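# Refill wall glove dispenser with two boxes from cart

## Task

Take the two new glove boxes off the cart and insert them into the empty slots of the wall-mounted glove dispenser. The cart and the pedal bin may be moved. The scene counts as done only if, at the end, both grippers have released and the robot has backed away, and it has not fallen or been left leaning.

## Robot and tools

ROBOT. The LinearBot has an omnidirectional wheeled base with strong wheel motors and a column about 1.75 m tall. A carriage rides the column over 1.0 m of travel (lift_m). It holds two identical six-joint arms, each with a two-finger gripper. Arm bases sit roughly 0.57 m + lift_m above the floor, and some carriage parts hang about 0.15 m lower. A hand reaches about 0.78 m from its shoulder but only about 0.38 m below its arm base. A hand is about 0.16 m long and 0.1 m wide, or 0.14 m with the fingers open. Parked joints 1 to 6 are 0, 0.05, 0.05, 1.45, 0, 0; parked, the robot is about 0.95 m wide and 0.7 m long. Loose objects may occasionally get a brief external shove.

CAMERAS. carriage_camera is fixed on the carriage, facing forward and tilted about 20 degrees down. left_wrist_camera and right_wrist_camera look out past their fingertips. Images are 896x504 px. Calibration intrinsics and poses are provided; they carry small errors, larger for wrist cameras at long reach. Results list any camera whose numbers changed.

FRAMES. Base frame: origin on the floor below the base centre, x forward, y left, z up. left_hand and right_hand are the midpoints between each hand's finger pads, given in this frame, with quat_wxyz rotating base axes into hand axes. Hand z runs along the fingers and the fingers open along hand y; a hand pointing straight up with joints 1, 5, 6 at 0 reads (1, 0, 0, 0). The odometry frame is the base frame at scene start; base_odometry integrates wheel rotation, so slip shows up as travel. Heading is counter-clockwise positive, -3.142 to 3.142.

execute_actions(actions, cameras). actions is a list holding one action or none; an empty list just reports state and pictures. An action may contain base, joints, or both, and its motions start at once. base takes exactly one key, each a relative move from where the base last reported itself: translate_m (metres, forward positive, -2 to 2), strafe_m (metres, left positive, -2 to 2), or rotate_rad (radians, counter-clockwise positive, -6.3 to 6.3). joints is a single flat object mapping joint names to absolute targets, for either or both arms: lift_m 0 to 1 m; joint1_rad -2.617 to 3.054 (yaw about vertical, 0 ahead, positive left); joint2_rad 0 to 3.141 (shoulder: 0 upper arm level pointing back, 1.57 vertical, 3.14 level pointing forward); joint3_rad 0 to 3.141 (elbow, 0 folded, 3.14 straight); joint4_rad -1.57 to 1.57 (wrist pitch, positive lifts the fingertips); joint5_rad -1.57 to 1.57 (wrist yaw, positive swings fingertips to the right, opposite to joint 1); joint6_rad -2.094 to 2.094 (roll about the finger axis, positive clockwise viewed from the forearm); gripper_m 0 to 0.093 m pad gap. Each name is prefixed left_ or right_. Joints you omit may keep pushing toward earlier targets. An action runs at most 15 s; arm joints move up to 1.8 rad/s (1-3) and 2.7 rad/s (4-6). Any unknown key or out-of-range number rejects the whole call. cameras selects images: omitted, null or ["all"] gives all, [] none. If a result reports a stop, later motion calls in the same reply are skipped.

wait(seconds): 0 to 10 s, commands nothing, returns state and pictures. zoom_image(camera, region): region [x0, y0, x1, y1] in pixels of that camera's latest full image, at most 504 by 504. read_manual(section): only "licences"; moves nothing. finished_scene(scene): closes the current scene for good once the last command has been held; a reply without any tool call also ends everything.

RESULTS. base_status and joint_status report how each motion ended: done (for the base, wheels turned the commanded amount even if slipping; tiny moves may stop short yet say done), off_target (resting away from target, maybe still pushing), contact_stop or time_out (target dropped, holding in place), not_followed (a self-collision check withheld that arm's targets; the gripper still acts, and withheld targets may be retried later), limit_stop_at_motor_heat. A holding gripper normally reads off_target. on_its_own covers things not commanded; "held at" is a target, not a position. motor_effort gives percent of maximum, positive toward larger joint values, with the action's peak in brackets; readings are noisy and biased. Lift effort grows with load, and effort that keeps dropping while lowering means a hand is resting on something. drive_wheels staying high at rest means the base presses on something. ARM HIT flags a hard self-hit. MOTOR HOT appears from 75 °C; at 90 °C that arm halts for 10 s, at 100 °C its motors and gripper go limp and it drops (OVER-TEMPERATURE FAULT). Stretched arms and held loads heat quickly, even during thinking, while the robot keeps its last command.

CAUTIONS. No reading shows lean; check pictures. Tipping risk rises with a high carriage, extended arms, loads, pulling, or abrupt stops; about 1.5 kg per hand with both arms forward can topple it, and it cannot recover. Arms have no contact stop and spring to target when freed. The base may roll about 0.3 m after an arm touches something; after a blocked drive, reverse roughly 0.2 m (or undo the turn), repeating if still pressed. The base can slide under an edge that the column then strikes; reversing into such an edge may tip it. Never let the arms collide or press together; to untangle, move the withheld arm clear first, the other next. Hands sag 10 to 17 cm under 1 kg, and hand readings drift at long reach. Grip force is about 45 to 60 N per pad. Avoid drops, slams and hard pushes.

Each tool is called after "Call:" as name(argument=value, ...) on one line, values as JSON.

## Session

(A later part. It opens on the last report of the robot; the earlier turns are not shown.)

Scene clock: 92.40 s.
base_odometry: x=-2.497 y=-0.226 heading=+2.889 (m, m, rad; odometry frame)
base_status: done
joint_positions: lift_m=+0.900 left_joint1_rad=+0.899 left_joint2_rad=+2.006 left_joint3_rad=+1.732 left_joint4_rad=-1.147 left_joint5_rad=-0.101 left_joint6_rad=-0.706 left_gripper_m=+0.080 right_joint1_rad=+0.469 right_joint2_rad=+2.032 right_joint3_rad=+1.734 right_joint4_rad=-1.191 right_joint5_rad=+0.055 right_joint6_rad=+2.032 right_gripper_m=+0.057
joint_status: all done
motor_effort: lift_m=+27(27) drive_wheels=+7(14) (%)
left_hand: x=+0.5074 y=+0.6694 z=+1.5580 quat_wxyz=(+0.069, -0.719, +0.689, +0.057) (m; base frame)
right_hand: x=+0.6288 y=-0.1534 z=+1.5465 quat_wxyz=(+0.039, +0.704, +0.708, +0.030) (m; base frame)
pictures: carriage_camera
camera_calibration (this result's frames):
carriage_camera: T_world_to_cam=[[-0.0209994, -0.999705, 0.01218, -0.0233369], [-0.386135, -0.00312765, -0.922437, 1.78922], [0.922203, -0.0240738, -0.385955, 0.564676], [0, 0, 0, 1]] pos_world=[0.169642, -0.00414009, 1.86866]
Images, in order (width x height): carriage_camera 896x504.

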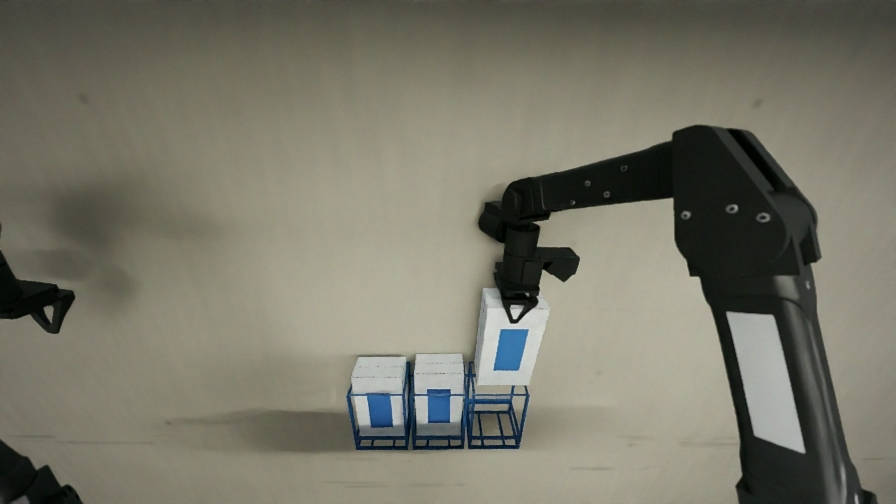

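Call:
execute_actions(actions=[{"base":{"translate_m":0.011},"joints":{"right_joint1_rad":0.49}}], cameras=[])

Call:
execute_actions(actions=[{"joints":{"lift_m":0.83}}], cameras=["carriage_camera"])

Scene clock: 95.93 s.
base_odometry: x=-2.507 y=-0.223 heading=+2.891 (m, m, rad; odometry frame)
base_status: done
joint_positions: lift_m=+0.900 left_joint1_rad=+0.900 left_joint2_rad=+2.006 left_joint3_rad=+1.732 left_joint4_rad=-1.149 left_joint5_rad=-0.101 left_joint6_rad=-0.706 left_gripper_m=+0.080 right_joint1_rad=+0.489 right_joint2_rad=+2.032 right_joint3_rad=+1.734 right_joint4_rad=-1.193 right_joint5_rad=+0.054 right_joint6_rad=+2.032 right_gripper_m=+0.057
joint_status: all done
motor_effort: lift_m=+26(26) drive_wheels=+6(12) (%)
left_hand: x=+0.5068 y=+0.6692 z=+1.5579 quat_wxyz=(+0.068, -0.719, +0.689, +0.057) (m; base frame)
right_hand: x=+0.6248 y=-0.1459 z=+1.5465 quat_wxyz=(+0.038, +0.697, +0.715, +0.030) (m; base frame)
pictures: none
No camera images: the call's "cameras" was empty. Leave "cameras" out to get every camera's image.

Scene clock: 96.73 s.
base_odometry: x=-2.507 y=-0.223 heading=+2.891 (m, m, rad; odometry frame)
base_status: not commanded
joint_positions: lift_m=+0.830 left_joint1_rad=+0.900 left_joint2_rad=+2.006 left_joint3_rad=+1.732 left_joint4_rad=-1.149 left_joint5_rad=-0.100 left_joint6_rad=-0.706 left_gripper_m=+0.080 right_joint1_rad=+0.489 right_joint2_rad=+2.033 right_joint3_rad=+1.734 right_joint4_rad=-1.195 right_joint5_rad=+0.065 right_joint6_rad=+2.034 right_gripper_m=+0.057
joint_status: all done
motor_effort: lift_m=+27(27) drive_wheels=+6(6) (%)
left_hand: x=+0.5069 y=+0.6691 z=+1.4879 quat_wxyz=(+0.068, -0.719, +0.689, +0.057) (m; base frame)
right_hand: x=+0.6253 y=-0.1481 z=+1.4762 quat_wxyz=(+0.043, +0.698, +0.715, +0.027) (m; base frame)
pictures: carriage_camera
camera_calibration (this result's frames):
carriage_camera: T_world_to_cam=[[-0.0209994, -0.999705, 0.01218, -0.0224843], [-0.386135, -0.00312765, -0.922437, 1.72465], [0.922203, -0.0240738, -0.385955, 0.53766], [0, 0, 0, 1]] pos_world=[0.169642, -0.00414009, 1.79867]
Images, in order (width x height): carriage_camera 896x504.

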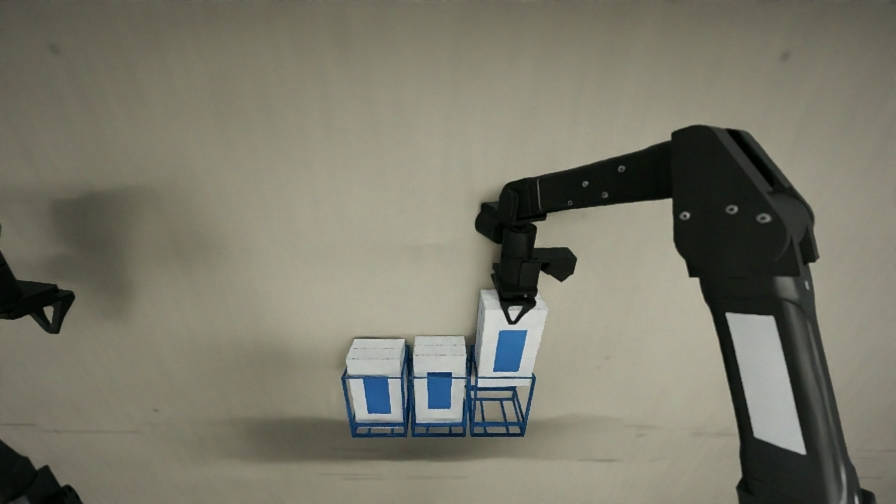

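Call:
execute_actions(actions=[{"joints":{"lift_m":0.735}}], cameras=[])

Call:
execute_actions(actions=[{"joints":{"lift_m":0.69,"right_joint4_rad":-1.16,"right_joint5_rad":0.09}}], cameras=[])

Call:
execute_actions(actions=[{"joints":{"right_gripper_m":0.08}}], cameras=[])

Call:
execute_actions(actions=[{"joints":{"lift_m":0.77}}], cameras=[])

Call:
execute_actions(actions=[{"base":{"translate_m":-0.4}}], cameras=["carriage_camera"])

Scene clock: 102.33 s.
base_odometry: x=-2.507 y=-0.223 heading=+2.891 (m, m, rad; odometry frame)
base_status: not commanded
joint_positions: lift_m=+0.735 left_joint1_rad=+0.900 left_joint2_rad=+2.005 left_joint3_rad=+1.732 left_joint4_rad=-1.150 left_joint5_rad=-0.100 left_joint6_rad=-0.706 left_gripper_m=+0.080 right_joint1_rad=+0.489 right_joint2_rad=+2.028 right_joint3_rad=+1.734 right_joint4_rad=-1.174 right_joint5_rad=+0.080 right_joint6_rad=+2.038 right_gripper_m=+0.057
joint_status: all done
motor_effort: lift_m=+26(26) drive_wheels=-6(6) (%)
left_hand: x=+0.5068 y=+0.6689 z=+1.3933 quat_wxyz=(+0.068, -0.719, +0.689, +0.057) (m; base frame)
right_hand: x=+0.6313 y=-0.1480 z=+1.3837 quat_wxyz=(+0.054, +0.700, +0.712, +0.037) (m; base frame)
pictures: none
No camera images: the call's "cameras" was empty. Leave "cameras" out to get every camera's image.

Scene clock: 103.03 s.
base_odometry: x=-2.507 y=-0.223 heading=+2.891 (m, m, rad; odometry frame)
base_status: not commanded
joint_positions: lift_m=+0.690 left_joint1_rad=+0.900 left_joint2_rad=+2.007 left_joint3_rad=+1.732 left_joint4_rad=-1.150 left_joint5_rad=-0.100 left_joint6_rad=-0.706 left_gripper_m=+0.080 right_joint1_rad=+0.488 right_joint2_rad=+2.029 right_joint3_rad=+1.734 right_joint4_rad=-1.155 right_joint5_rad=+0.095 right_joint6_rad=+2.038 right_gripper_m=+0.057
joint_status: all done
motor_effort: lift_m=+25(26) drive_wheels=-6(6) (%)
left_hand: x=+0.5068 y=+0.6688 z=+1.3477 quat_wxyz=(+0.067, -0.719, +0.689, +0.056) (m; base frame)
right_hand: x=+0.6366 y=-0.1487 z=+1.3393 quat_wxyz=(+0.064, +0.700, +0.710, +0.043) (m; base frame)
pictures: none
No camera images: the call's "cameras" was empty. Leave "cameras" out to get every camera's image.

Scene clock: 103.60 s.
base_odometry: x=-2.507 y=-0.223 heading=+2.891 (m, m, rad; odometry frame)
base_status: not commanded
joint_positions: lift_m=+0.690 left_joint1_rad=+0.900 left_joint2_rad=+2.007 left_joint3_rad=+1.732 left_joint4_rad=-1.150 left_joint5_rad=-0.100 left_joint6_rad=-0.706 left_gripper_m=+0.080 right_joint1_rad=+0.488 right_joint2_rad=+2.015 right_joint3_rad=+1.734 right_joint4_rad=-1.154 right_joint5_rad=+0.095 right_joint6_rad=+2.038 right_gripper_m=+0.080
joint_status: all done
motor_effort: lift_m=+26(26) drive_wheels=-6(6) (%)
left_hand: x=+0.5068 y=+0.6688 z=+1.3477 quat_wxyz=(+0.067, -0.719, +0.689, +0.056) (m; base frame)
right_hand: x=+0.6370 y=-0.1485 z=+1.3446 quat_wxyz=(+0.066, +0.700, +0.710, +0.050) (m; base frame)
pictures: none
No camera images: the call's "cameras" was empty. Leave "cameras" out to get every camera's image.

Scene clock: 104.47 s.
base_odometry: x=-2.507 y=-0.223 heading=+2.891 (m, m, rad; odometry frame)
base_status: not commanded
joint_positions: lift_m=+0.770 left_joint1_rad=+0.900 left_joint2_rad=+2.007 left_joint3_rad=+1.732 left_joint4_rad=-1.151 left_joint5_rad=-0.100 left_joint6_rad=-0.705 left_gripper_m=+0.080 right_joint1_rad=+0.488 right_joint2_rad=+2.005 right_joint3_rad=+1.734 right_joint4_rad=-1.157 right_joint5_rad=+0.095 right_joint6_rad=+2.038 right_gripper_m=+0.080
joint_status: all done
motor_effort: lift_m=+32(38) drive_wheels=+6(6) (%)
left_hand: x=+0.5066 y=+0.6687 z=+1.4272 quat_wxyz=(+0.067, -0.719, +0.690, +0.056) (m; base frame)
right_hand: x=+0.6366 y=-0.1487 z=+1.4280 quat_wxyz=(+0.067, +0.700, +0.709, +0.053) (m; base frame)
pictures: none
No camera images: the call's "cameras" was empty. Leave "cameras" out to get every camera's image.

Scene clock: 107.27 s.
base_odometry: x=-2.120 y=-0.323 heading=+2.891 (m, m, rad; odometry frame)
base_status: done
joint_positions: lift_m=+0.770 left_joint1_rad=+0.901 left_joint2_rad=+2.007 left_joint3_rad=+1.732 left_joint4_rad=-1.150 left_joint5_rad=-0.099 left_joint6_rad=-0.705 left_gripper_m=+0.080 right_joint1_rad=+0.488 right_joint2_rad=+2.005 right_joint3_rad=+1.734 right_joint4_rad=-1.157 right_joint5_rad=+0.095 right_joint6_rad=+2.038 right_gripper_m=+0.080
joint_status: not commanded
motor_effort: lift_m=+31(32) drive_wheels=-2(13) (%)
left_hand: x=+0.5064 y=+0.6691 z=+1.4272 quat_wxyz=(+0.067, -0.719, +0.689, +0.056) (m; base frame)
right_hand: x=+0.6363 y=-0.1485 z=+1.4280 quat_wxyz=(+0.067, +0.700, +0.709, +0.053) (m; base frame)
pictures: carriage_camera
camera_calibration (this result's frames):
carriage_camera: T_world_to_cam=[[-0.0209994, -0.999705, 0.01218, -0.0217479], [-0.386135, -0.00312765, -0.922437, 1.66888], [0.922203, -0.0240738, -0.385955, 0.514326], [0, 0, 0, 1]] pos_world=[0.169642, -0.00414009, 1.73821]
Images, in order (width x height): carriage_camera 896x504.

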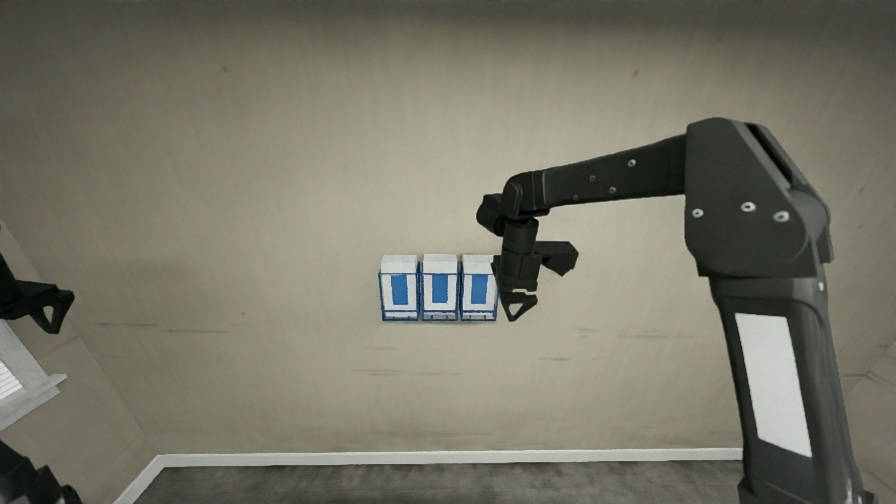

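Call:
finished_scene(scene=2)

The scene is finished: the task was done.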